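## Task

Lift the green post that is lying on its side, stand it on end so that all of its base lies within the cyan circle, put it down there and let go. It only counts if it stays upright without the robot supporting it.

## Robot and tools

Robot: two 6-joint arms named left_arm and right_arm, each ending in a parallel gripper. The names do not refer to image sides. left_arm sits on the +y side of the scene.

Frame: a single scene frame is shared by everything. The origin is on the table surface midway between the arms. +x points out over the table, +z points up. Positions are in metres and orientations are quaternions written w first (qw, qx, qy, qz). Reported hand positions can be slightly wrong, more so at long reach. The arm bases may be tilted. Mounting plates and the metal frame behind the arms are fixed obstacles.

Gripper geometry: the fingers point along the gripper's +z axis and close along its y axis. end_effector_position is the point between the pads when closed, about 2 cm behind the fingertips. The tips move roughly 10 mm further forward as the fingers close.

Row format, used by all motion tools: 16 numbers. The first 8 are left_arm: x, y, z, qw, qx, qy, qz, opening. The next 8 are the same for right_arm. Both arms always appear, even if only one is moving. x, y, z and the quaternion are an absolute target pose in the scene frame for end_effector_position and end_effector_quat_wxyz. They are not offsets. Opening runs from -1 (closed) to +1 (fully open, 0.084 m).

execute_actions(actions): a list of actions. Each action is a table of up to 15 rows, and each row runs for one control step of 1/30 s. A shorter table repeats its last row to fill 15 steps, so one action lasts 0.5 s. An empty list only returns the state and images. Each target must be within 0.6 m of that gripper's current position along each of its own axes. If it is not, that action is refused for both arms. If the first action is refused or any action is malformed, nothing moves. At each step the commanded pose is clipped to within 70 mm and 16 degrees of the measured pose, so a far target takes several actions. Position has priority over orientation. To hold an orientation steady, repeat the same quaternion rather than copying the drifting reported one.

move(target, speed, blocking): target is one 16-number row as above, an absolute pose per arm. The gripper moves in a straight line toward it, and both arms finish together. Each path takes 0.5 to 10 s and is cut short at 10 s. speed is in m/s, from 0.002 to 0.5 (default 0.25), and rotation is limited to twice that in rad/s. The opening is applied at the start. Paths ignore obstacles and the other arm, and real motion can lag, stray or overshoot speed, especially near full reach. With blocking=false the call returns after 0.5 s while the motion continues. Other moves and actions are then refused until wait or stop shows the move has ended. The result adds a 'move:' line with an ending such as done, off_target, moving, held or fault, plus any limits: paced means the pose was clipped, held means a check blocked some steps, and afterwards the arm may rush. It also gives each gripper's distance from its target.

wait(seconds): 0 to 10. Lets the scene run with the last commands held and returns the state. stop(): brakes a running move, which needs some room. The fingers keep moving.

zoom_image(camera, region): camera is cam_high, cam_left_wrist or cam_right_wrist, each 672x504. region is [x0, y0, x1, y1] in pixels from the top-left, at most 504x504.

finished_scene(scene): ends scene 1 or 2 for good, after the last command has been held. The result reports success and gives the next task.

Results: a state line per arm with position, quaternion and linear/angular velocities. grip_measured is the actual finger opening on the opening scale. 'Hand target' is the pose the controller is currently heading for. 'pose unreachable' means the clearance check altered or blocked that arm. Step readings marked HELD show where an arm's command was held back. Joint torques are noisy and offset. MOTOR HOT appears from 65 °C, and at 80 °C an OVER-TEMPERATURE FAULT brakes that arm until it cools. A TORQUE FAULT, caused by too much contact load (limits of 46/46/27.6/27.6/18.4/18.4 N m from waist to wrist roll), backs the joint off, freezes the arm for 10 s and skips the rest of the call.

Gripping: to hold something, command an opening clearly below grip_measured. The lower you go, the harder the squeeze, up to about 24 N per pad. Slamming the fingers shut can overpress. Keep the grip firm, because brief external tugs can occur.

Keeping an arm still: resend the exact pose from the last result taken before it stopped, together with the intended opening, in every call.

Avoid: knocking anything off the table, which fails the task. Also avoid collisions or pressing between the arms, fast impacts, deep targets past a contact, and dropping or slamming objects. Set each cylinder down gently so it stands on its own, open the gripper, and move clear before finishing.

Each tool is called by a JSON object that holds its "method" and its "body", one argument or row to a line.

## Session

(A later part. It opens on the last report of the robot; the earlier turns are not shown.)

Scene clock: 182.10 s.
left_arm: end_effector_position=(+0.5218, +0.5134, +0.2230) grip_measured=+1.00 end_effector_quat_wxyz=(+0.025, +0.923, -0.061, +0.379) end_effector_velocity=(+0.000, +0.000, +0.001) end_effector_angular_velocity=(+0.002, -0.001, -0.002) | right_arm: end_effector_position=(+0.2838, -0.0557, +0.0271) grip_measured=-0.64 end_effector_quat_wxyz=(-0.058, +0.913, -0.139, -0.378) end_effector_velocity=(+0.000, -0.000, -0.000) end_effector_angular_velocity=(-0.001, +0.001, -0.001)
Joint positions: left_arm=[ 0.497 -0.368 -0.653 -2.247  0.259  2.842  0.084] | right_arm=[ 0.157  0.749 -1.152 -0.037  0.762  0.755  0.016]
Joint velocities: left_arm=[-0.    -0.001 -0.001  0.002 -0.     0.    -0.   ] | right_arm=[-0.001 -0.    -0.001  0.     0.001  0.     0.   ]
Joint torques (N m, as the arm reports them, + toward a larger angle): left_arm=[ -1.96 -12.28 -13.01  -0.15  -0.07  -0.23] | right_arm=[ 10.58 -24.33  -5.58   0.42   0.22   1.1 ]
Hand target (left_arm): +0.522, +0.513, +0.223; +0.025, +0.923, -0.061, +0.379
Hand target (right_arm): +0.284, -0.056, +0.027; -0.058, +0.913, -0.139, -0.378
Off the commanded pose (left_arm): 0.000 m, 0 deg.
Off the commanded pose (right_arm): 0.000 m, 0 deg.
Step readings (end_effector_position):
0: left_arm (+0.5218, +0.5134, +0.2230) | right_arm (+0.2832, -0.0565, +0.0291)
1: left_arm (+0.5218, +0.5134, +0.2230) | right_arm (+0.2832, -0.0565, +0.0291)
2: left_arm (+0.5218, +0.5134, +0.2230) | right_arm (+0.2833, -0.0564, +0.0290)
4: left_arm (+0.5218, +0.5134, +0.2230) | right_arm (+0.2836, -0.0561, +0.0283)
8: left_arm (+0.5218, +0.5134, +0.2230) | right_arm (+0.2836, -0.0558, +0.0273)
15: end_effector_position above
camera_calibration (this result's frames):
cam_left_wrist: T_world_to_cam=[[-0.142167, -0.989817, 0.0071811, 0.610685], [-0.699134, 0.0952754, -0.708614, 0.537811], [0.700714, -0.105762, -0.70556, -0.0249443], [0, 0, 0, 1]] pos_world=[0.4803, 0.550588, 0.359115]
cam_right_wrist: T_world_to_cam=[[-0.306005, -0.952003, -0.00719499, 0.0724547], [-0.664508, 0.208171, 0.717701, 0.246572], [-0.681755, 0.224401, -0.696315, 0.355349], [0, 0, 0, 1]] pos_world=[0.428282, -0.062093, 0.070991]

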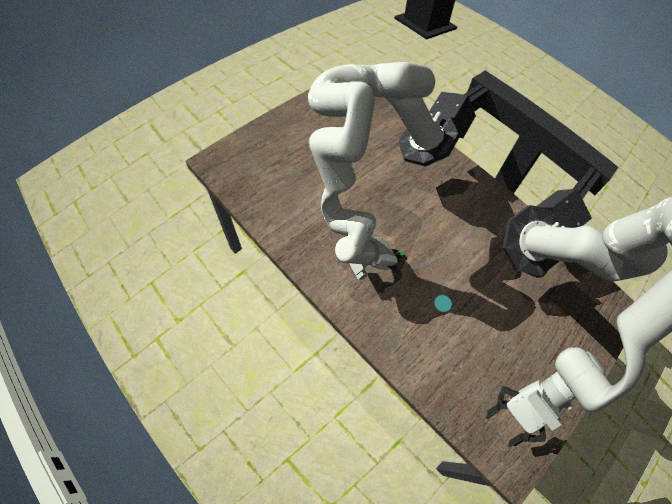

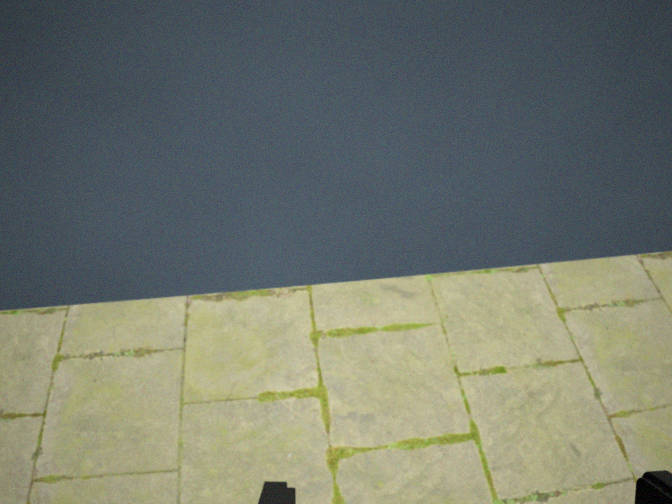

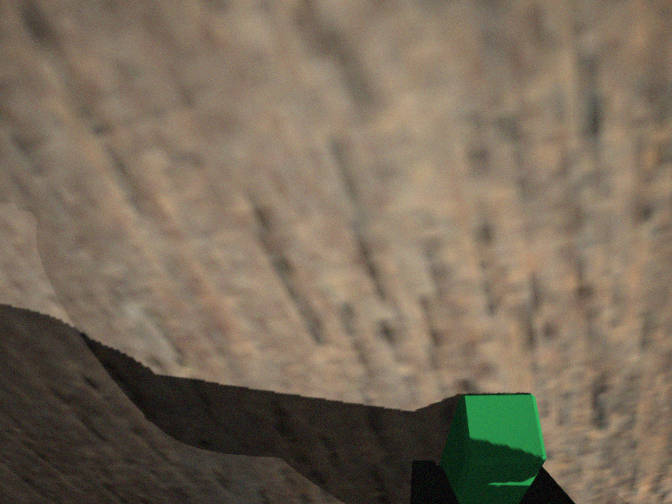

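{"method": "execute_actions", "body": {
  "actions": [
    [[0.5218,0.5134,0.2230,0.025,0.923,-0.061,0.379,1,0.2838,-0.0557,0.0272,0.0587,-0.9140,0.1361,0.3777,-0.9],[0.5218,0.5134,0.2230,0.025,0.923,-0.061,0.379,1,0.2838,-0.0557,0.0279,0.0609,-0.9152,0.1305,0.3764,-0.9],[0.5218,0.5134,0.2230,0.025,0.923,-0.061,0.379,1,0.2838,-0.0557,0.0290,0.0642,-0.9169,0.1221,0.3745,-0.9],[0.5218,0.5134,0.2230,0.025,0.923,-0.061,0.379,1,0.2838,-0.0556,0.0305,0.0686,-0.9191,0.1109,0.3718,-0.9],[0.5218,0.5134,0.2230,0.025,0.923,-0.061,0.379,1,0.2838,-0.0553,0.0324,0.0740,-0.9217,0.0968,0.3684,-0.9],[0.5218,0.5134,0.2230,0.025,0.923,-0.061,0.379,1,0.2838,-0.0548,0.0346,0.0806,-0.9244,0.0799,0.3642,-0.9],[0.5218,0.5134,0.2230,0.025,0.923,-0.061,0.379,1,0.2838,-0.0540,0.0371,0.0871,-0.9268,0.0629,0.3598,-0.9],[0.5218,0.5134,0.2230,0.025,0.923,-0.061,0.379,1,0.2838,-0.0531,0.0398,0.0936,-0.9289,0.0459,0.3554,-0.9],[0.5218,0.5134,0.2230,0.025,0.923,-0.061,0.379,1,0.2838,-0.0519,0.0426,0.1001,-0.9306,0.0289,0.3508,-0.9],[0.5218,0.5134,0.2230,0.025,0.923,-0.061,0.379,1,0.2838,-0.0506,0.0455,0.1065,-0.9321,0.0119,0.3461,-0.9],[0.5218,0.5134,0.2230,0.025,0.923,-0.061,0.379,1,0.2838,-0.0490,0.0484,0.1129,-0.9332,-0.0052,0.3412,-0.9],[0.5218,0.5134,0.2230,0.025,0.923,-0.061,0.379,1,0.2837,-0.0473,0.0512,0.1192,-0.9339,-0.0222,0.3363,-0.9],[0.5218,0.5134,0.2230,0.025,0.923,-0.061,0.379,1,0.2837,-0.0453,0.0539,0.1255,-0.9344,-0.0392,0.3312,-0.9],[0.5218,0.5134,0.2230,0.025,0.923,-0.061,0.379,1,0.2837,-0.0432,0.0564,0.1317,-0.9345,-0.0562,0.3260,-0.9],[0.5218,0.5134,0.2230,0.025,0.923,-0.061,0.379,1,0.2837,-0.0409,0.0586,0.1380,-0.9342,-0.0731,0.3207,-0.9]],
    [[0.5218,0.5134,0.2230,0.025,0.923,-0.061,0.379,1,0.2837,-0.0384,0.0605,0.1441,-0.9337,-0.0901,0.3153,-0.9],[0.5218,0.5134,0.2230,0.025,0.923,-0.061,0.379,1,0.2837,-0.0357,0.0620,0.1502,-0.9328,-0.1070,0.3097,-0.9],[0.5218,0.5134,0.2230,0.025,0.923,-0.061,0.379,1,0.2836,-0.0329,0.0631,0.1563,-0.9315,-0.1239,0.3041,-0.9],[0.5218,0.5134,0.2230,0.025,0.923,-0.061,0.379,1,0.2836,-0.0298,0.0638,0.1623,-0.9300,-0.1407,0.2983,-0.9],[0.5218,0.5134,0.2230,0.025,0.923,-0.061,0.379,1,0.2836,-0.0267,0.0640,0.1682,-0.9281,-0.1575,0.2925,-0.9],[0.5218,0.5134,0.2230,0.025,0.923,-0.061,0.379,1,0.2836,-0.0233,0.0640,0.1741,-0.9259,-0.1742,0.2865,-0.9],[0.5218,0.5134,0.2230,0.025,0.923,-0.061,0.379,1,0.2836,-0.0198,0.0640,0.1799,-0.9233,-0.1909,0.2805,-0.9],[0.5218,0.5134,0.2230,0.025,0.923,-0.061,0.379,1,0.2835,-0.0162,0.0640,0.1857,-0.9205,-0.2075,0.2743,-0.9],[0.5218,0.5134,0.2230,0.025,0.923,-0.061,0.379,1,0.2835,-0.0125,0.0640,0.1914,-0.9173,-0.2240,0.2680,-0.9],[0.5218,0.5134,0.2230,0.025,0.923,-0.061,0.379,1,0.2835,-0.0086,0.0640,0.1970,-0.9137,-0.2404,0.2617,-0.9],[0.5218,0.5134,0.2230,0.025,0.923,-0.061,0.379,1,0.2835,-0.0046,0.0640,0.2025,-0.9099,-0.2568,0.2552,-0.9],[0.5218,0.5134,0.2230,0.025,0.923,-0.061,0.379,1,0.2834,-0.0004,0.0640,0.2080,-0.9057,-0.2731,0.2487,-0.9],[0.5218,0.5134,0.2230,0.025,0.923,-0.061,0.379,1,0.2834,0.0038,0.0640,0.2134,-0.9012,-0.2893,0.2420,-0.9],[0.5218,0.5134,0.2230,0.025,0.923,-0.061,0.379,1,0.2834,0.0081,0.0640,0.2188,-0.8964,-0.3053,0.2353,-0.9],[0.5218,0.5134,0.2230,0.025,0.923,-0.061,0.379,1,0.2833,0.0125,0.0640,0.2240,-0.8913,-0.3213,0.2285,-0.9]],
    [[0.5218,0.5134,0.2230,0.025,0.923,-0.061,0.379,1,0.2833,0.0170,0.0640,0.2292,-0.8858,-0.3371,0.2217,-0.9],[0.5218,0.5134,0.2230,0.025,0.923,-0.061,0.379,1,0.2833,0.0216,0.0640,0.2343,-0.8801,-0.3528,0.2147,-0.9],[0.5218,0.5134,0.2230,0.025,0.923,-0.061,0.379,1,0.2832,0.0262,0.0640,0.2393,-0.8740,-0.3684,0.2077,-0.9],[0.5218,0.5134,0.2230,0.025,0.923,-0.061,0.379,1,0.2832,0.0309,0.0640,0.2442,-0.8676,-0.3839,0.2006,-0.9],[0.5218,0.5134,0.2230,0.025,0.923,-0.061,0.379,1,0.2832,0.0357,0.0640,0.2490,-0.8609,-0.3993,0.1934,-0.9],[0.5218,0.5134,0.2230,0.025,0.923,-0.061,0.379,1,0.2831,0.0404,0.0640,0.2538,-0.8539,-0.4144,0.1861,-0.9],[0.5218,0.5134,0.2230,0.025,0.923,-0.061,0.379,1,0.2831,0.0452,0.0640,0.2585,-0.8466,-0.4295,0.1788,-0.9],[0.5218,0.5134,0.2230,0.025,0.923,-0.061,0.379,1,0.2831,0.0500,0.0640,0.2630,-0.8390,-0.4444,0.1714,-0.9],[0.5218,0.5134,0.2230,0.025,0.923,-0.061,0.379,1,0.2830,0.0549,0.0640,0.2675,-0.8311,-0.4591,0.1640,-0.9],[0.5218,0.5134,0.2230,0.025,0.923,-0.061,0.379,1,0.2830,0.0597,0.0640,0.2719,-0.8229,-0.4737,0.1565,-0.9],[0.5218,0.5134,0.2230,0.025,0.923,-0.061,0.379,1,0.2830,0.0645,0.0640,0.2762,-0.8144,-0.4881,0.1489,-0.9],[0.5218,0.5134,0.2230,0.025,0.923,-0.061,0.379,1,0.2830,0.0693,0.0640,0.2803,-0.8057,-0.5023,0.1413,-0.9],[0.5218,0.5134,0.2230,0.025,0.923,-0.061,0.379,1,0.2829,0.0741,0.0640,0.2844,-0.7966,-0.5164,0.1337,-0.9],[0.5218,0.5134,0.2230,0.025,0.923,-0.061,0.379,1,0.2829,0.0788,0.0640,0.2884,-0.7873,-0.5302,0.1260,-0.9],[0.5218,0.5134,0.2230,0.025,0.923,-0.061,0.379,1,0.2829,0.0835,0.0640,0.2923,-0.7776,-0.5439,0.1182,-0.9]],
    [[0.5218,0.5134,0.2230,0.025,0.923,-0.061,0.379,1,0.2828,0.0881,0.0640,0.2961,-0.7678,-0.5574,0.1104,-0.9],[0.5218,0.5134,0.2230,0.025,0.923,-0.061,0.379,1,0.2828,0.0927,0.0640,0.2997,-0.7576,-0.5707,0.1026,-0.9],[0.5218,0.5134,0.2230,0.025,0.923,-0.061,0.379,1,0.2828,0.0972,0.0640,0.3033,-0.7471,-0.5838,0.0948,-0.9],[0.5218,0.5134,0.2230,0.025,0.923,-0.061,0.379,1,0.2827,0.1016,0.0640,0.3068,-0.7364,-0.5967,0.0869,-0.9],[0.5218,0.5134,0.2230,0.025,0.923,-0.061,0.379,1,0.2827,0.1059,0.0640,0.3101,-0.7255,-0.6093,0.0789,-0.9],[0.5218,0.5134,0.2230,0.025,0.923,-0.061,0.379,1,0.2827,0.1101,0.0640,0.3134,-0.7142,-0.6218,0.0710,-0.9],[0.5218,0.5134,0.2230,0.025,0.923,-0.061,0.379,1,0.2826,0.1143,0.0640,0.3165,-0.7028,-0.6340,0.0630,-0.9],[0.5218,0.5134,0.2230,0.025,0.923,-0.061,0.379,1,0.2826,0.1183,0.0640,0.3195,-0.6910,-0.6460,0.0550,-0.9],[0.5218,0.5134,0.2230,0.025,0.923,-0.061,0.379,1,0.2826,0.1222,0.0640,0.3224,-0.6791,-0.6578,0.0470,-0.9],[0.5218,0.5134,0.2230,0.025,0.923,-0.061,0.379,1,0.2826,0.1259,0.0640,0.3252,-0.6669,-0.6694,0.0389,-0.9],[0.5218,0.5134,0.2230,0.025,0.923,-0.061,0.379,1,0.2825,0.1295,0.0640,0.3279,-0.6544,-0.6807,0.0309,-0.9],[0.5218,0.5134,0.2230,0.025,0.923,-0.061,0.379,1,0.2825,0.1330,0.0640,0.3304,-0.6417,-0.6917,0.0228,-0.9],[0.5218,0.5134,0.2230,0.025,0.923,-0.061,0.379,1,0.2825,0.1364,0.0640,0.3329,-0.6288,-0.7026,0.0147,-0.9],[0.5218,0.5134,0.2230,0.025,0.923,-0.061,0.379,1,0.2825,0.1395,0.0640,0.3352,-0.6157,-0.7131,0.0066,-0.9],[0.5218,0.5134,0.2230,0.025,0.923,-0.061,0.379,1,0.2825,0.1426,0.0640,0.3374,-0.6023,-0.7234,-0.0015,-0.9]],
    [[0.5218,0.5134,0.2230,0.025,0.923,-0.061,0.379,1,0.2824,0.1454,0.0640,0.3395,-0.5888,-0.7335,-0.0095,-0.9],[0.5218,0.5134,0.2230,0.025,0.923,-0.061,0.379,1,0.2824,0.1481,0.0640,0.3414,-0.5750,-0.7433,-0.0176,-0.9],[0.5218,0.5134,0.2230,0.025,0.923,-0.061,0.379,1,0.2824,0.1506,0.0640,0.3433,-0.5610,-0.7528,-0.0257,-0.9],[0.5218,0.5134,0.2230,0.025,0.923,-0.061,0.379,1,0.2824,0.1529,0.0640,0.3450,-0.5468,-0.7621,-0.0337,-0.9],[0.5218,0.5134,0.2230,0.025,0.923,-0.061,0.379,1,0.2824,0.1550,0.0640,0.3466,-0.5325,-0.7711,-0.0418,-0.9],[0.5218,0.5134,0.2230,0.025,0.923,-0.061,0.379,1,0.2824,0.1570,0.0640,0.3481,-0.5179,-0.7798,-0.0498,-0.9],[0.5218,0.5134,0.2230,0.025,0.923,-0.061,0.379,1,0.2823,0.1587,0.0640,0.3494,-0.5032,-0.7883,-0.0578,-0.9],[0.5218,0.5134,0.2230,0.025,0.923,-0.061,0.379,1,0.2823,0.1603,0.0640,0.3507,-0.4882,-0.7965,-0.0658,-0.9],[0.5218,0.5134,0.2230,0.025,0.923,-0.061,0.379,1,0.2823,0.1616,0.0639,0.3518,-0.4731,-0.8043,-0.0738,-0.9],[0.5218,0.5134,0.2230,0.025,0.923,-0.061,0.379,1,0.2823,0.1628,0.0636,0.3527,-0.4579,-0.8119,-0.0818,-0.9],[0.5218,0.5134,0.2230,0.025,0.923,-0.061,0.379,1,0.2823,0.1637,0.0631,0.3536,-0.4425,-0.8193,-0.0897,-0.9],[0.5218,0.5134,0.2230,0.025,0.923,-0.061,0.379,1,0.2823,0.1645,0.0624,0.3543,-0.4269,-0.8263,-0.0976,-0.9],[0.5218,0.5134,0.2230,0.025,0.923,-0.061,0.379,1,0.2823,0.1650,0.0615,0.3549,-0.4111,-0.8330,-0.1054,-0.9],[0.5218,0.5134,0.2230,0.025,0.923,-0.061,0.379,1,0.2823,0.1653,0.0605,0.3554,-0.3952,-0.8394,-0.1132,-0.9],[0.5218,0.5134,0.2230,0.025,0.923,-0.061,0.379,1,0.2823,0.1654,0.0594,0.3557,-0.3792,-0.8456,-0.1210,-0.9]],
    [[0.5218,0.5134,0.2230,0.025,0.923,-0.061,0.379,1,0.2823,0.1654,0.0581,0.3559,-0.3658,-0.8505,-0.1275,-0.9],[0.5218,0.5134,0.2230,0.025,0.923,-0.061,0.379,1,0.2823,0.1654,0.0568,0.3560,-0.3550,-0.8542,-0.1326,-0.9],[0.5218,0.5134,0.2230,0.025,0.923,-0.061,0.379,1,0.2823,0.1654,0.0555,0.3561,-0.3468,-0.8569,-0.1364,-0.9],[0.5218,0.5134,0.2230,0.025,0.923,-0.061,0.379,1,0.2823,0.1654,0.0542,0.3561,-0.3413,-0.8587,-0.1390,-0.9],[0.5218,0.5134,0.2230,0.025,0.923,-0.061,0.379,1,0.2823,0.1654,0.0529,0.3561,-0.3386,-0.8596,-0.1403,-0.9],[0.5218,0.5134,0.2230,0.025,0.923,-0.061,0.379,1,0.2823,0.1654,0.0516,0.3561,-0.3386,-0.8596,-0.1403,-0.9],[0.5218,0.5134,0.2230,0.025,0.923,-0.061,0.379,1,0.2823,0.1654,0.0505,0.3561,-0.3386,-0.8596,-0.1403,-0.9],[0.5218,0.5134,0.2230,0.025,0.923,-0.061,0.379,1,0.2823,0.1654,0.0495,0.3561,-0.3386,-0.8596,-0.1403,-0.9],[0.5218,0.5134,0.2230,0.025,0.923,-0.061,0.379,1,0.2823,0.1654,0.0486,0.3561,-0.3386,-0.8596,-0.1403,-0.9],[0.5218,0.5134,0.2230,0.025,0.923,-0.061,0.379,1,0.2823,0.1654,0.0479,0.3561,-0.3386,-0.8596,-0.1403,-0.9],[0.5218,0.5134,0.2230,0.025,0.923,-0.061,0.379,1,0.2823,0.1654,0.0474,0.3561,-0.3386,-0.8596,-0.1403,-0.9],[0.5218,0.5134,0.2230,0.025,0.923,-0.061,0.379,1,0.2823,0.1654,0.0471,0.3561,-0.3386,-0.8596,-0.1403,-0.9],[0.5218,0.5134,0.2230,0.025,0.923,-0.061,0.379,1,0.2823,0.1654,0.0470,0.3561,-0.3386,-0.8596,-0.1403,-0.9]]
  ]
}}

{"method": "wait", "body": {
  "seconds": 0.3
}}

{"method": "zoom_image", "body": {
  "camera": "cam_right_wrist",
  "region": [360, 324, 620, 504]
}}

Scene clock: 282.23 s.
left_arm: end_effector_position=(+0.5218, +0.5134, +0.2230) grip_measured=+1.00 end_effector_quat_wxyz=(+0.025, +0.923, -0.061, +0.379) end_effector_velocity=(-0.000, +0.000, -0.000) end_effector_angular_velocity=(+0.000, +0.001, -0.000) | right_arm: end_effector_position=(+0.2823, +0.1653, +0.0484) grip_measured=-0.64 end_effector_quat_wxyz=(-0.349, +0.343, +0.862, +0.134) end_effector_velocity=(-0.001, -0.000, -0.017) end_effector_angular_velocity=(+0.158, +0.060, +0.040)
Joint positions: left_arm=[ 0.497 -0.368 -0.653 -2.247  0.259  2.842  0.084] | right_arm=[ 0.495  1.031 -1.421  0.407  0.471 -2.09   0.016]
Joint velocities: left_arm=[ 0.  0.  0.  0. -0.  0.  0.] | right_arm=[-0.055  0.059 -0.069  0.295  0.072 -0.396  0.   ]
Joint torques (N m, as the arm reports them, + toward a larger angle): left_arm=[ -2.07 -12.19 -12.9   -0.04  -0.06  -0.27] | right_arm=[ 14.6  -28.2   -8.07  -0.35   0.17   1.36]
Hand target (left_arm): +0.522, +0.513, +0.223; +0.025, +0.923, -0.061, +0.379
Hand target (right_arm): +0.282, +0.165, +0.047; -0.355, +0.339, +0.860, +0.140
Off the commanded pose (left_arm): 0.000 m, 0 deg.
Off the commanded pose (right_arm): 0.001 m, 1 deg.
Step readings (end_effector_position; steps 1 to 15: 1st action; 16 to 30: 2nd action; 31 to 45: 3rd action; 46 to 60: 4th action; 61 to 75: 5th action; 76 to 90: 6th action):
0: left_arm (+0.5218, +0.5134, +0.2230) | right_arm (+0.2838, -0.0557, +0.0270)
1: left_arm (+0.5218, +0.5134, +0.2230) | right_arm (+0.2838, -0.0557, +0.0270)
2: left_arm (+0.5218, +0.5134, +0.2230) | right_arm (+0.2838, -0.0557, +0.0270)
4: left_arm (+0.5218, +0.5134, +0.2230) | right_arm (+0.2838, -0.0556, +0.0272)
8: left_arm (+0.5218, +0.5134, +0.2230) | right_arm (+0.2837, -0.0554, +0.0303)
15: left_arm (+0.5218, +0.5134, +0.2230) | right_arm (+0.2837, -0.0494, +0.0459)
16: left_arm (+0.5218, +0.5134, +0.2230) | right_arm (+0.2837, -0.0478, +0.0485)
17: left_arm (+0.5218, +0.5134, +0.2230) | right_arm (+0.2837, -0.0461, +0.0510)
19: left_arm (+0.5218, +0.5134, +0.2230) | right_arm (+0.2837, -0.0420, +0.0557)
23: left_arm (+0.5218, +0.5134, +0.2230) | right_arm (+0.2837, -0.0319, +0.0619)
30: left_arm (+0.5218, +0.5134, +0.2230) | right_arm (+0.2829, -0.0085, +0.0645)
31: left_arm (+0.5218, +0.5134, +0.2230) | right_arm (+0.2828, -0.0046, +0.0647)
32: left_arm (+0.5218, +0.5134, +0.2230) | right_arm (+0.2828, -0.0006, +0.0648)
34: left_arm (+0.5218, +0.5134, +0.2230) | right_arm (+0.2828, +0.0077, +0.0650)
38: left_arm (+0.5218, +0.5134, +0.2230) | right_arm (+0.2826, +0.0253, +0.0653)
45: left_arm (+0.5218, +0.5134, +0.2230) | right_arm (+0.2822, +0.0579, +0.0656)
46: left_arm (+0.5218, +0.5134, +0.2230) | right_arm (+0.2821, +0.0626, +0.0657)
47: left_arm (+0.5218, +0.5134, +0.2230) | right_arm (+0.2821, +0.0673, +0.0657)
49: left_arm (+0.5218, +0.5134, +0.2230) | right_arm (+0.2821, +0.0766, +0.0657)
53: left_arm (+0.5218, +0.5134, +0.2230) | right_arm (+0.2820, +0.0947, +0.0656)
60: left_arm (+0.5218, +0.5134, +0.2230) | right_arm (+0.2818, +0.1232, +0.0655)
61: left_arm (+0.5218, +0.5134, +0.2230) | right_arm (+0.2818, +0.1268, +0.0654)
62: left_arm (+0.5218, +0.5134, +0.2230) | right_arm (+0.2818, +0.1303, +0.0654)
64: left_arm (+0.5218, +0.5134, +0.2230) | right_arm (+0.2818, +0.1369, +0.0652)
68: left_arm (+0.5218, +0.5134, +0.2230) | right_arm (+0.2819, +0.1482, +0.0649)
75: left_arm (+0.5218, +0.5134, +0.2230) | right_arm (+0.2821, +0.1613, +0.0638)
76: left_arm (+0.5218, +0.5134, +0.2230) | right_arm (+0.2821, +0.1624, +0.0633)
77: left_arm (+0.5218, +0.5134, +0.2230) | right_arm (+0.2820, +0.1633, +0.0626)
79: left_arm (+0.5218, +0.5134, +0.2230) | right_arm (+0.2821, +0.1644, +0.0608)
83: left_arm (+0.5218, +0.5134, +0.2230) | right_arm (+0.2822, +0.1652, +0.0559)
90: end_effector_position above
camera_calibration (this result's frames):
cam_left_wrist: T_world_to_cam=[[-0.142167, -0.989817, 0.00718106, 0.610685], [-0.699134, 0.0952754, -0.708614, 0.537811], [0.700714, -0.105762, -0.70556, -0.0249442], [0, 0, 0, 1]] pos_world=[0.4803, 0.550588, 0.359115]
cam_right_wrist: T_world_to_cam=[[0.679551, 0.733396, -0.018471, -0.273739], [0.527224, -0.505713, -0.682854, 0.033671], [-0.510143, 0.454295, -0.730322, 0.234763], [0, 0, 0, 1]] pos_world=[0.28803, 0.111135, 0.189389]

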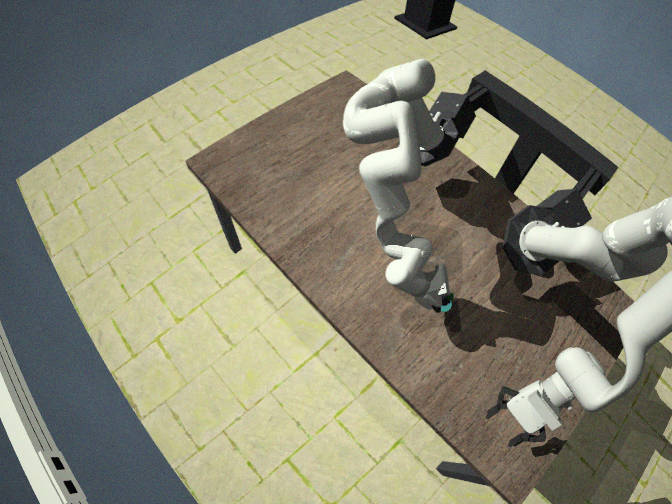

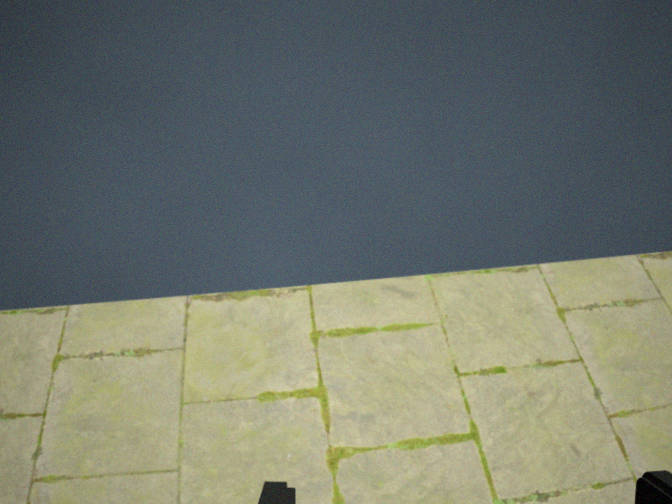

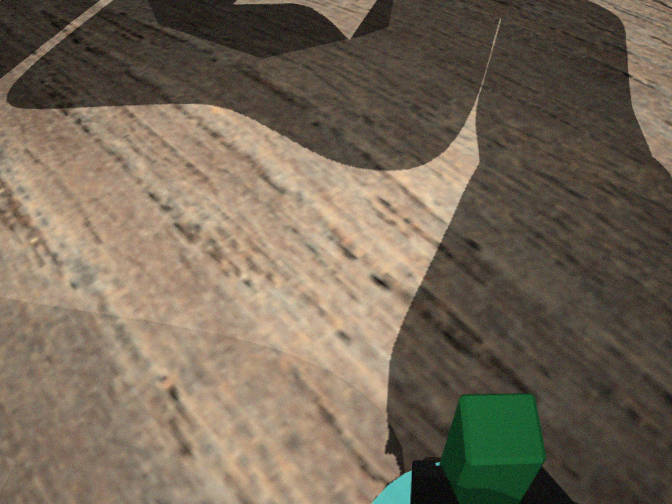

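Scene clock: 282.53 s.
left_arm: end_effector_position=(+0.5218, +0.5134, +0.2230) grip_measured=+1.00 end_effector_quat_wxyz=(+0.025, +0.923, -0.061, +0.379) end_effector_velocity=(+0.000, -0.000, +0.000) end_effector_angular_velocity=(+0.001, -0.001, -0.002) | right_arm: end_effector_position=(+0.2825, +0.1656, +0.0472) grip_measured=-0.64 end_effector_quat_wxyz=(-0.355, +0.339, +0.860, +0.139) end_effector_velocity=(-0.001, +0.000, -0.001) end_effector_angular_velocity=(+0.007, +0.004, +0.004)
Joint positions: left_arm=[ 0.497 -0.368 -0.653 -2.247  0.259  2.842  0.084] | right_arm=[ 0.49   1.036 -1.428  0.437  0.479 -2.131  0.016]
Joint velocities: left_arm=[-0.001 -0.    -0.     0.    -0.     0.001  0.   ] | right_arm=[-0.001  0.003 -0.002  0.013  0.005 -0.017  0.   ]
Joint torques (N m, as the arm reports them, + toward a larger angle): left_arm=[ -2.2  -12.27 -12.93  -0.01  -0.11  -0.32] | right_arm=[ 13.39 -27.47  -8.19  -0.35   0.36   1.2 ]
Hand target (left_arm): +0.522, +0.513, +0.223; +0.025, +0.923, -0.061, +0.379
Hand target (right_arm): +0.282, +0.165, +0.047; -0.355, +0.339, +0.860, +0.140
Off the commanded pose (left_arm): 0.000 m, 0 deg.
Off the commanded pose (right_arm): 0.000 m, 0 deg.
wait: 0.30 s; at rest by 0.27 s
camera_calibration (this result's frames):
cam_left_wrist: T_world_to_cam=[[-0.142167, -0.989817, 0.00718119, 0.610685], [-0.699134, 0.0952753, -0.708614, 0.537811], [0.700714, -0.105762, -0.70556, -0.0249442], [0, 0, 0, 1]] pos_world=[0.4803, 0.550588, 0.359115]
cam_right_wrist: T_world_to_cam=[[0.676707, 0.736186, -0.00985221, -0.274099], [0.525231, -0.492087, -0.69425, 0.0317748], [-0.515946, 0.46463, -0.719666, 0.233326], [0, 0, 0, 1]] pos_world=[0.289179, 0.109014, 0.187276]

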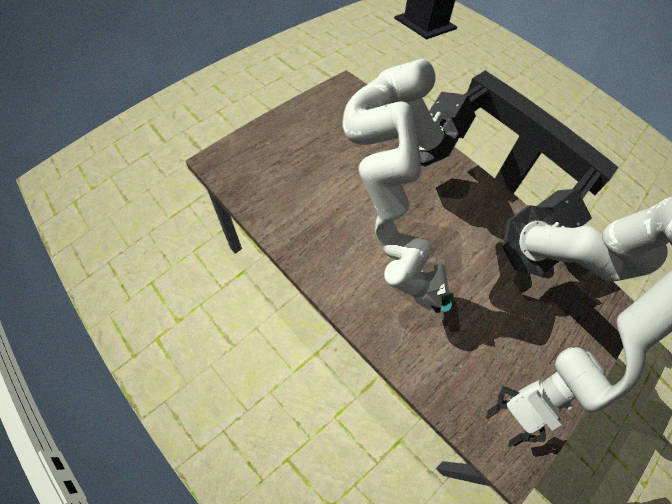

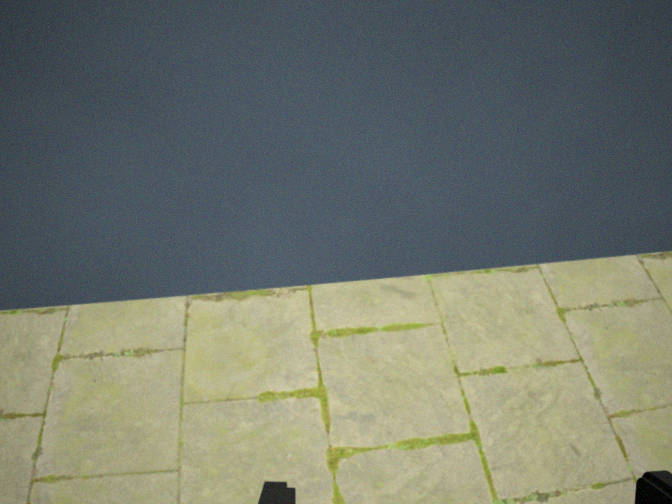

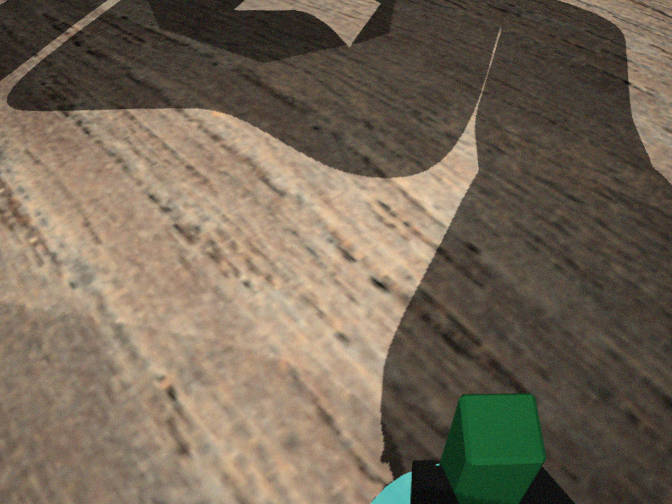

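Region (360, 324, 620, 504) of cam_right_wrist's 672x504 image, scaled by 1.938, with more detail than that image has; it fills the top 349 rows of this view, and the rest is white.

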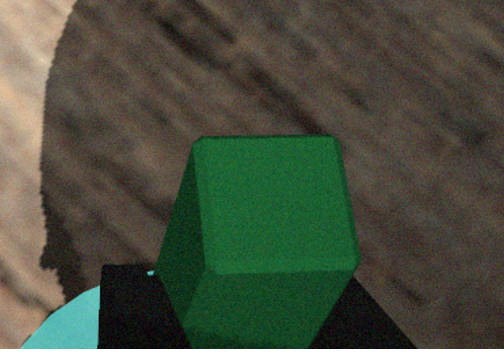

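{"method": "execute_actions", "body": {
  "actions": []
}}

{"method": "zoom_image", "body": {
  "camera": "cam_high",
  "region": [410, 270, 480, 330]
}}

Scene clock: 283.47 s.
left_arm: end_effector_position=(+0.5218, +0.5134, +0.2230) grip_measured=+1.00 end_effector_quat_wxyz=(+0.025, +0.923, -0.061, +0.379) end_effector_velocity=(-0.000, +0.000, -0.000) end_effector_angular_velocity=(-0.001, +0.001, +0.002) | right_arm: end_effector_position=(+0.2824, +0.1655, +0.0471) grip_measured=-0.64 end_effector_quat_wxyz=(-0.355, +0.339, +0.860, +0.140) end_effector_velocity=(-0.000, +0.000, -0.000) end_effector_angular_velocity=(-0.000, -0.000, -0.000)
Joint positions: left_arm=[ 0.497 -0.368 -0.653 -2.247  0.259  2.842  0.084] | right_arm=[ 0.49   1.036 -1.428  0.438  0.479 -2.132  0.016]
Joint velocities: left_arm=[ 0.001  0.    -0.    -0.002 -0.    -0.     0.   ] | right_arm=[ 0.001  0.001 -0.     0.    -0.001  0.001 -0.   ]
Joint torques (N m, as the arm reports them, + toward a larger angle): left_arm=[ -2.22 -12.19 -12.76  -0.07  -0.06  -0.23] | right_arm=[ 13.19 -27.22  -8.14   0.21   0.27   0.98]
Hand target (left_arm): +0.522, +0.513, +0.223; +0.025, +0.923, -0.061, +0.379
Hand target (right_arm): +0.282, +0.165, +0.047; -0.355, +0.339, +0.860, +0.140
Off the commanded pose (left_arm): 0.000 m, 0 deg.
Off the commanded pose (right_arm): 0.000 m, 0 deg.
camera_calibration (this result's frames):
cam_left_wrist: T_world_to_cam=[[-0.142167, -0.989817, 0.00718124, 0.610685], [-0.699134, 0.0952753, -0.708614, 0.537811], [0.700714, -0.105762, -0.70556, -0.0249442], [0, 0, 0, 1]] pos_world=[0.4803, 0.550588, 0.359115]
cam_right_wrist: T_world_to_cam=[[0.676699, 0.736194, -0.00984909, -0.274001], [0.524898, -0.491773, -0.694724, 0.031713], [-0.516295, 0.464949, -0.719209, 0.233231], [0, 0, 0, 1]] pos_world=[0.289186, 0.108873, 0.187075]

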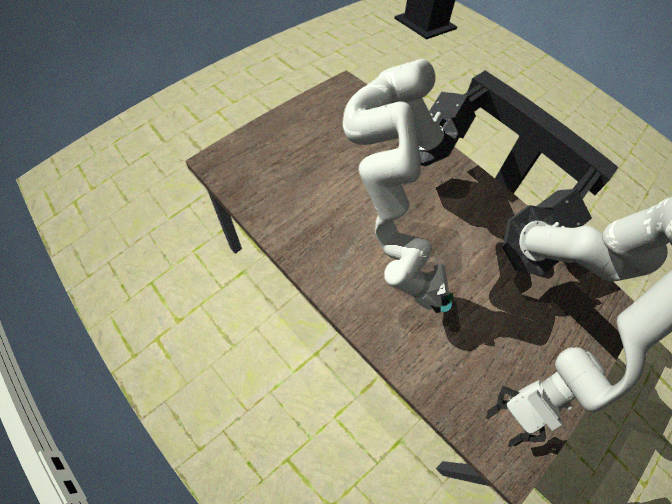

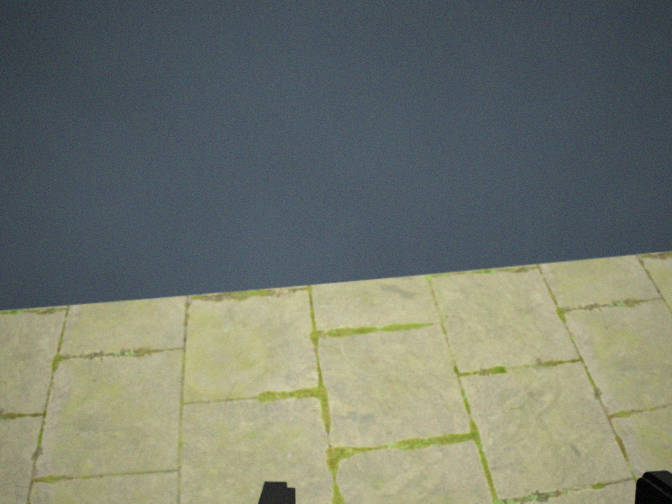

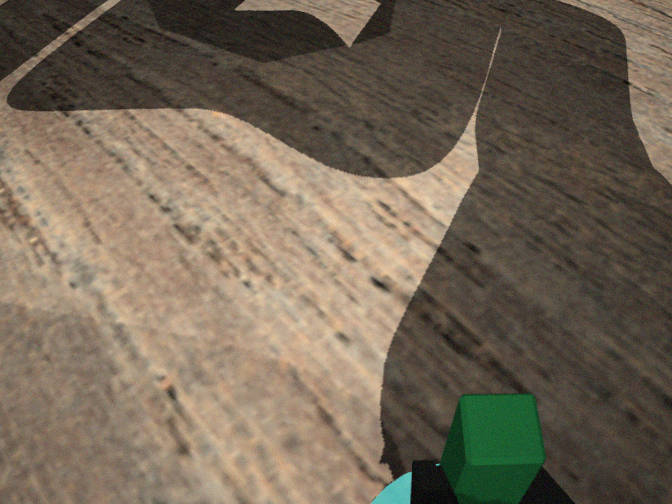

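Region (410, 270, 480, 330) of cam_high's 672x504 image, scaled by 7.200, with more detail than that image has; it fills the top 432 rows of this view, and the rest is white.

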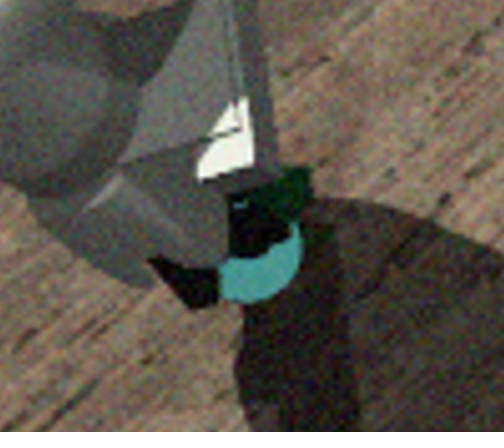

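{"method": "execute_actions", "body": {
  "actions": [
    [[0.5218,0.5134,0.2230,0.025,0.923,-0.061,0.379,1,0.2826,0.1651,0.0470,0.3561,-0.3386,-0.8596,-0.1403,-0.9],[0.5218,0.5134,0.2230,0.025,0.923,-0.061,0.379,1,0.2831,0.1646,0.0468,0.3561,-0.3386,-0.8596,-0.1403,-0.9],[0.5218,0.5134,0.2230,0.025,0.923,-0.061,0.379,1,0.2837,0.1641,0.0464,0.3561,-0.3386,-0.8596,-0.1403,-0.9],[0.5218,0.5134,0.2230,0.025,0.923,-0.061,0.379,1,0.2841,0.1637,0.0459,0.3561,-0.3386,-0.8596,-0.1403,-0.9],[0.5218,0.5134,0.2230,0.025,0.923,-0.061,0.379,1,0.2843,0.1635,0.0452,0.3561,-0.3386,-0.8596,-0.1403,-0.9],[0.5218,0.5134,0.2230,0.025,0.923,-0.061,0.379,1,0.2843,0.1635,0.0445,0.3561,-0.3386,-0.8596,-0.1403,-0.9],[0.5218,0.5134,0.2230,0.025,0.923,-0.061,0.379,1,0.2843,0.1635,0.0437,0.3561,-0.3386,-0.8596,-0.1403,-0.9],[0.5218,0.5134,0.2230,0.025,0.923,-0.061,0.379,1,0.2843,0.1635,0.0430,0.3561,-0.3386,-0.8596,-0.1403,-0.9],[0.5218,0.5134,0.2230,0.025,0.923,-0.061,0.379,1,0.2843,0.1635,0.0424,0.3561,-0.3386,-0.8596,-0.1403,-0.9],[0.5218,0.5134,0.2230,0.025,0.923,-0.061,0.379,1,0.2843,0.1635,0.0419,0.3561,-0.3386,-0.8596,-0.1403,-0.9],[0.5218,0.5134,0.2230,0.025,0.923,-0.061,0.379,1,0.2843,0.1635,0.0416,0.3561,-0.3386,-0.8596,-0.1403,-0.9],[0.5218,0.5134,0.2230,0.025,0.923,-0.061,0.379,1,0.2843,0.1635,0.0415,0.3561,-0.3386,-0.8596,-0.1403,-0.9]]
  ]
}}

{"method": "wait", "body": {
  "seconds": 0.15
}}

Scene clock: 301.93 s.
left_arm: end_effector_position=(+0.5218, +0.5134, +0.2230) grip_measured=+1.00 end_effector_quat_wxyz=(+0.025, +0.923, -0.061, +0.379) end_effector_velocity=(+0.000, -0.000, +0.000) end_effector_angular_velocity=(-0.000, -0.001, +0.001) | right_arm: end_effector_position=(+0.2841, +0.1634, +0.0420) grip_measured=-0.64 end_effector_quat_wxyz=(-0.356, +0.339, +0.860, +0.140) end_effector_velocity=(-0.001, -0.000, -0.008) end_effector_angular_velocity=(-0.001, +0.002, +0.001)
Joint positions: left_arm=[ 0.497 -0.368 -0.653 -2.247  0.259  2.842  0.084] | right_arm=[ 0.48   1.046 -1.437  0.441  0.482 -2.144  0.016]
Joint velocities: left_arm=[-0.    -0.001  0.    -0.002 -0.     0.001 -0.   ] | right_arm=[-0.008  0.02  -0.016  0.    -0.    -0.008 -0.   ]
Joint torques (N m, as the arm reports them, + toward a larger angle): left_arm=[ -2.27 -12.1  -12.83   0.04  -0.11  -0.3 ] | right_arm=[ 14.06 -28.97  -7.81  -0.08   0.44   1.05]
Hand target (left_arm): +0.522, +0.513, +0.223; +0.025, +0.923, -0.061, +0.379
Hand target (right_arm): +0.284, +0.163, +0.041; -0.356, +0.339, +0.860, +0.140
Off the commanded pose (left_arm): 0.000 m, 0 deg.
Off the commanded pose (right_arm): 0.001 m, 0 deg.
Step readings (end_effector_position):
0: left_arm (+0.5218, +0.5134, +0.2230) | right_arm (+0.2824, +0.1655, +0.0471)
1: left_arm (+0.5218, +0.5134, +0.2230) | right_arm (+0.2824, +0.1655, +0.0471)
2: left_arm (+0.5218, +0.5134, +0.2230) | right_arm (+0.2824, +0.1655, +0.0471)
4: left_arm (+0.5218, +0.5134, +0.2230) | right_arm (+0.2826, +0.1652, +0.0470)
8: left_arm (+0.5218, +0.5134, +0.2230) | right_arm (+0.2840, +0.1640, +0.0457)
15: end_effector_position above
camera_calibration (this result's frames):
cam_left_wrist: T_world_to_cam=[[-0.142167, -0.989817, 0.00718141, 0.610685], [-0.699134, 0.0952749, -0.708614, 0.537811], [0.700714, -0.105762, -0.70556, -0.0249443], [0, 0, 0, 1]] pos_world=[0.4803, 0.550588, 0.359115]
cam_right_wrist: T_world_to_cam=[[0.676612, 0.736279, -0.00941912, -0.273671], [0.523928, -0.490379, -0.696439, 0.0264012], [-0.517393, 0.466285, -0.717554, 0.231427], [0, 0, 0, 1]] pos_world=[0.291075, 0.106533, 0.181871]

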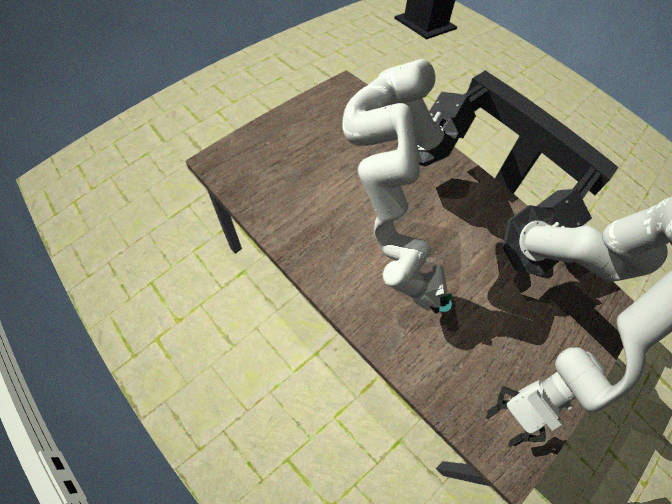

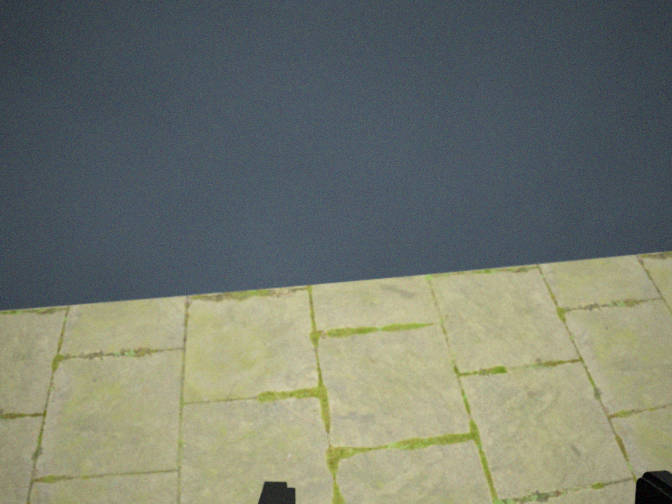

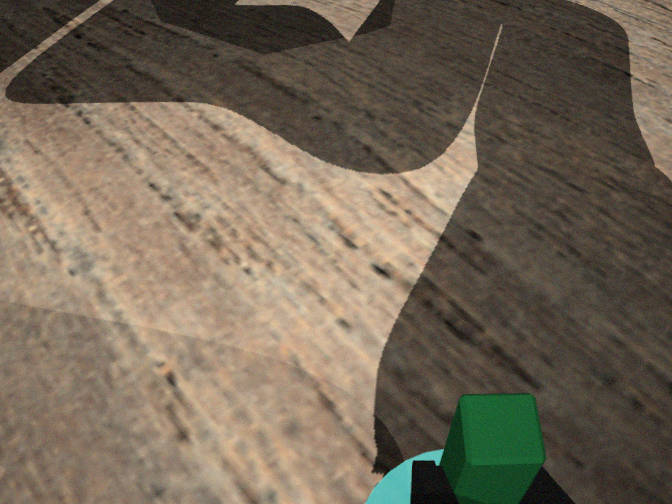

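Scene clock: 302.10 s.
left_arm: end_effector_position=(+0.5218, +0.5134, +0.2230) grip_measured=+1.00 end_effector_quat_wxyz=(+0.025, +0.923, -0.061, +0.379) end_effector_velocity=(-0.000, +0.000, -0.000) end_effector_angular_velocity=(-0.000, +0.001, +0.000) | right_arm: end_effector_position=(+0.2843, +0.1635, +0.0416) grip_measured=-0.64 end_effector_quat_wxyz=(-0.356, +0.339, +0.860, +0.140) end_effector_velocity=(+0.001, +0.000, -0.000) end_effector_angular_velocity=(+0.001, -0.001, -0.001)
Joint positions: left_arm=[ 0.497 -0.368 -0.653 -2.247  0.259  2.842  0.084] | right_arm=[ 0.479  1.047 -1.438  0.441  0.481 -2.145  0.016]
Joint velocities: left_arm=[ 0.     0.001  0.    -0.    -0.     0.    -0.   ] | right_arm=[-0.001  0.002 -0.003  0.001 -0.    -0.001  0.   ]
Joint torques (N m, as the arm reports them, + toward a larger angle): left_arm=[ -2.14 -12.12 -12.93  -0.2   -0.07  -0.22] | right_arm=[ 13.52 -27.71  -7.5    0.06   0.22   0.97]
Hand target (left_arm): +0.522, +0.513, +0.223; +0.025, +0.923, -0.061, +0.379
Hand target (right_arm): +0.284, +0.163, +0.041; -0.356, +0.339, +0.860, +0.140
Off the commanded pose (left_arm): 0.000 m, 0 deg.
Off the commanded pose (right_arm): 0.000 m, 0 deg.
wait: 0.17 s; no rest
camera_calibration (this result's frames):
cam_left_wrist: T_world_to_cam=[[-0.142167, -0.989817, 0.00718109, 0.610685], [-0.699134, 0.0952754, -0.708614, 0.537811], [0.700714, -0.105762, -0.70556, -0.0249443], [0, 0, 0, 1]] pos_world=[0.4803, 0.550588, 0.359115]
cam_right_wrist: T_world_to_cam=[[0.676703, 0.736202, -0.00892919, -0.273949], [0.524136, -0.490222, -0.696394, 0.0259653], [-0.517064, 0.466571, -0.717605, 0.231098], [0, 0, 0, 1]] pos_world=[0.291265, 0.106587, 0.181473]

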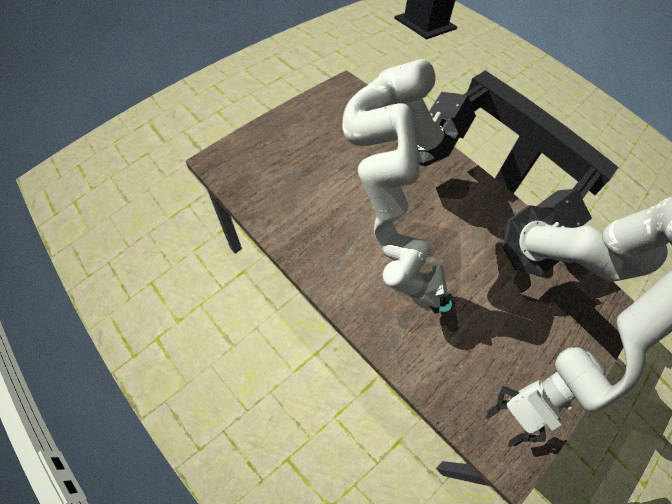

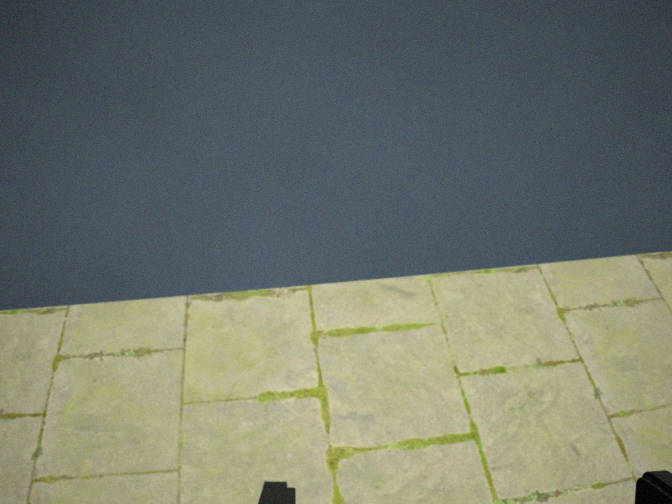

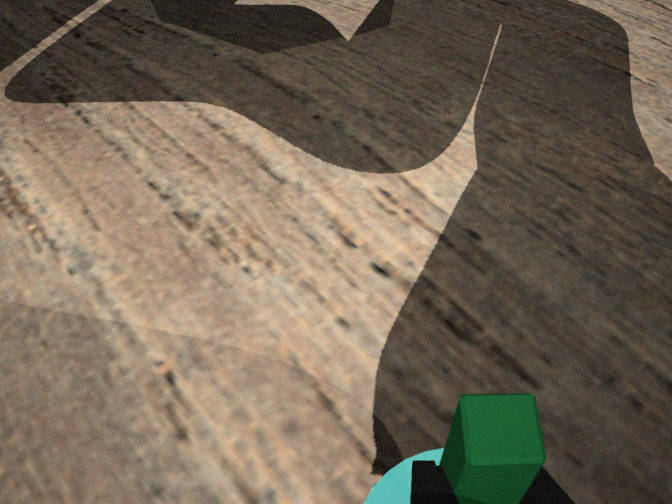

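{"method": "zoom_image", "body": {
  "camera": "cam_right_wrist",
  "region": [340, 384, 600, 504]
}}

Region (340, 384, 600, 504) of cam_right_wrist's 672x504 image, scaled by 1.938, with more detail than that image has; it fills the top 233 rows of this view, and the rest is white.

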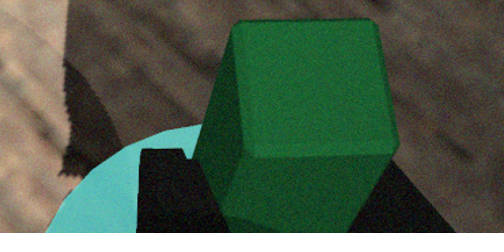

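{"method": "execute_actions", "body": {
  "actions": [
    [[0.5218,0.5134,0.2230,0.025,0.923,-0.061,0.379,1,0.2843,0.1635,0.0410,0.3561,-0.3386,-0.8596,-0.1403,-0.9],[0.5218,0.5134,0.2230,0.025,0.923,-0.061,0.379,1,0.2843,0.1635,0.0404,0.3561,-0.3386,-0.8596,-0.1403,-0.9],[0.5218,0.5134,0.2230,0.025,0.923,-0.061,0.379,1,0.2843,0.1635,0.0398,0.3561,-0.3386,-0.8596,-0.1403,-0.9],[0.5218,0.5134,0.2230,0.025,0.923,-0.061,0.379,1,0.2843,0.1635,0.0392,0.3561,-0.3386,-0.8596,-0.1403,-0.9],[0.5218,0.5134,0.2230,0.025,0.923,-0.061,0.379,1,0.2843,0.1635,0.0387,0.3561,-0.3386,-0.8596,-0.1403,-0.9],[0.5218,0.5134,0.2230,0.025,0.923,-0.061,0.379,1,0.2843,0.1635,0.0384,0.3561,-0.3386,-0.8596,-0.1403,-0.9],[0.5218,0.5134,0.2230,0.025,0.923,-0.061,0.379,1,0.2843,0.1635,0.0383,0.3561,-0.3386,-0.8596,-0.1403,-0.9],[0.5218,0.5134,0.2230,0.025,0.923,-0.061,0.379,1,0.2843,0.1635,0.0383,0.3561,-0.3386,-0.8596,-0.1403,-0.9],[0.5218,0.5134,0.2230,0.025,0.923,-0.061,0.379,1,0.2843,0.1635,0.0383,0.3561,-0.3386,-0.8596,-0.1403,-0.9],[0.5218,0.5134,0.2230,0.025,0.923,-0.061,0.379,1,0.2843,0.1635,0.0383,0.3561,-0.3386,-0.8596,-0.1403,-0.9],[0.5218,0.5134,0.2230,0.025,0.923,-0.061,0.379,1,0.2843,0.1635,0.0383,0.3561,-0.3386,-0.8596,-0.1403,-0.9],[0.5218,0.5134,0.2230,0.025,0.923,-0.061,0.379,1,0.2843,0.1635,0.0383,0.3561,-0.3386,-0.8596,-0.1403,-0.9],[0.5218,0.5134,0.2230,0.025,0.923,-0.061,0.379,1,0.2843,0.1635,0.0383,0.3561,-0.3386,-0.8596,-0.1403,-0.9],[0.5218,0.5134,0.2230,0.025,0.923,-0.061,0.379,1,0.2843,0.1635,0.0383,0.3561,-0.3386,-0.8596,-0.1403,-0.9],[0.5218,0.5134,0.2230,0.025,0.923,-0.061,0.379,1,0.2843,0.1635,0.0383,0.3561,-0.3386,-0.8596,-0.1403,-0.9]]
  ]
}}

Scene clock: 317.73 s.
left_arm: end_effector_position=(+0.5218, +0.5134, +0.2230) grip_measured=+1.00 end_effector_quat_wxyz=(+0.025, +0.923, -0.061, +0.379) end_effector_velocity=(-0.000, -0.000, -0.000) end_effector_angular_velocity=(-0.000, +0.001, +0.000) | right_arm: end_effector_position=(+0.2851, +0.1647, +0.0404) grip_measured=-0.64 end_effector_quat_wxyz=(-0.356, +0.338, +0.860, +0.141) end_effector_velocity=(+0.000, +0.000, -0.001) end_effector_angular_velocity=(+0.000, -0.002, -0.001)
Joint positions: left_arm=[ 0.497 -0.368 -0.653 -2.247  0.259  2.842  0.084] | right_arm=[ 0.478  1.053 -1.446  0.441  0.483 -2.149  0.016]
Joint velocities: left_arm=[ 0.     0.001 -0.     0.    -0.    -0.    -0.   ] | right_arm=[-0.     0.003 -0.002 -0.001 -0.003 -0.001 -0.   ]
Joint torques (N m, as the arm reports them, + toward a larger angle): left_arm=[ -2.28 -12.23 -12.88  -0.13  -0.05  -0.31] | right_arm=[  6.81 -17.47  -6.21  -1.05  -2.56   1.19]
Hand target (left_arm): +0.522, +0.513, +0.223; +0.025, +0.923, -0.061, +0.379
Hand target (right_arm): +0.284, +0.163, +0.038; -0.356, +0.339, +0.860, +0.140
Off the commanded pose (left_arm): 0.000 m, 0 deg.
Off the commanded pose (right_arm): 0.003 m, 0 deg.
Step readings (end_effector_position):
0: left_arm (+0.5218, +0.5134, +0.2230) | right_arm (+0.2843, +0.1635, +0.0415)
1: left_arm (+0.5218, +0.5134, +0.2230) | right_arm (+0.2843, +0.1635, +0.0415)
2: left_arm (+0.5218, +0.5134, +0.2230) | right_arm (+0.2843, +0.1635, +0.0415)
4: left_arm (+0.5218, +0.5134, +0.2230) | right_arm (+0.2844, +0.1636, +0.0411)
8: left_arm (+0.5218, +0.5134, +0.2230) | right_arm (+0.2848, +0.1643, +0.0408)
15: end_effector_position above
camera_calibration (this result's frames):
cam_left_wrist: T_world_to_cam=[[-0.142167, -0.989817, 0.00718124, 0.610685], [-0.699134, 0.0952752, -0.708614, 0.537811], [0.700714, -0.105762, -0.70556, -0.0249442], [0, 0, 0, 1]] pos_world=[0.4803, 0.550588, 0.359115]
cam_right_wrist: T_world_to_cam=[[0.675986, 0.736889, -0.00607078, -0.275333], [0.525672, -0.487966, -0.69682, 0.0245042], [-0.516442, 0.46785, -0.71722, 0.229714], [0, 0, 0, 1]] pos_world=[0.291874, 0.107375, 0.180159]

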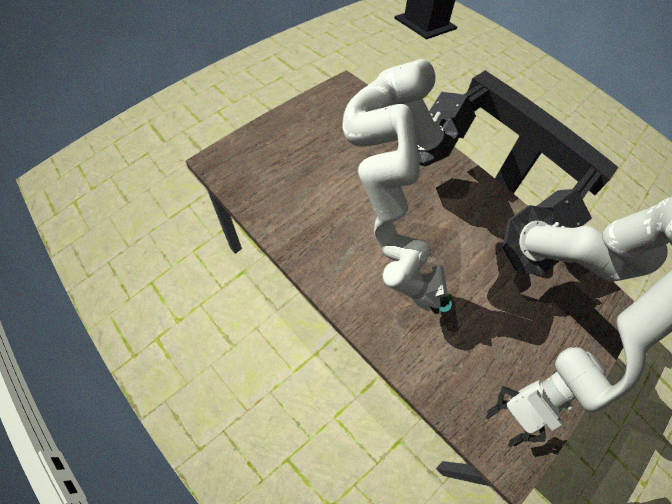

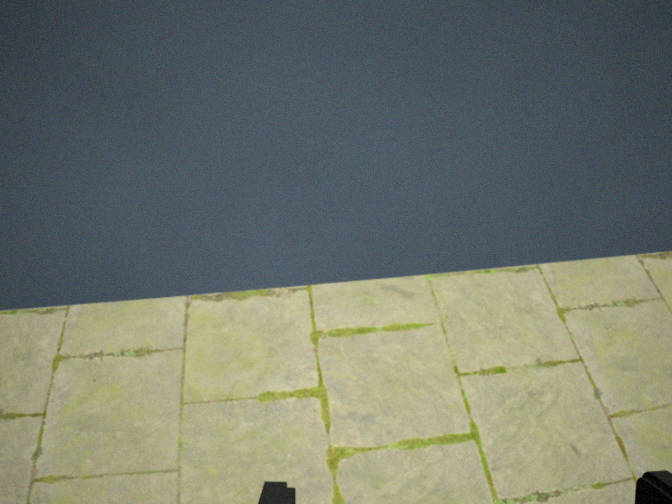

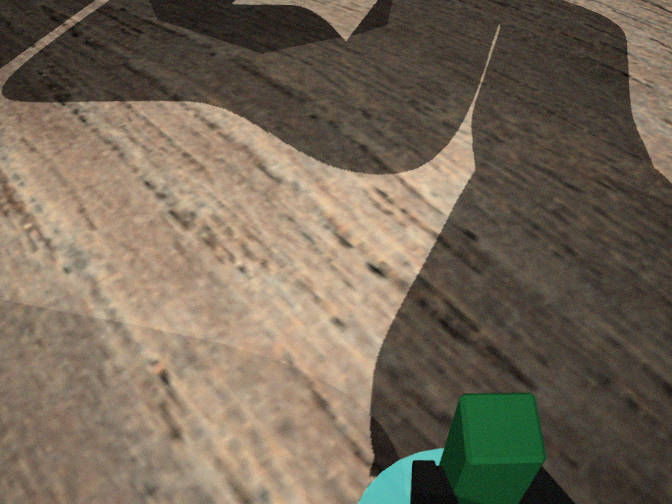

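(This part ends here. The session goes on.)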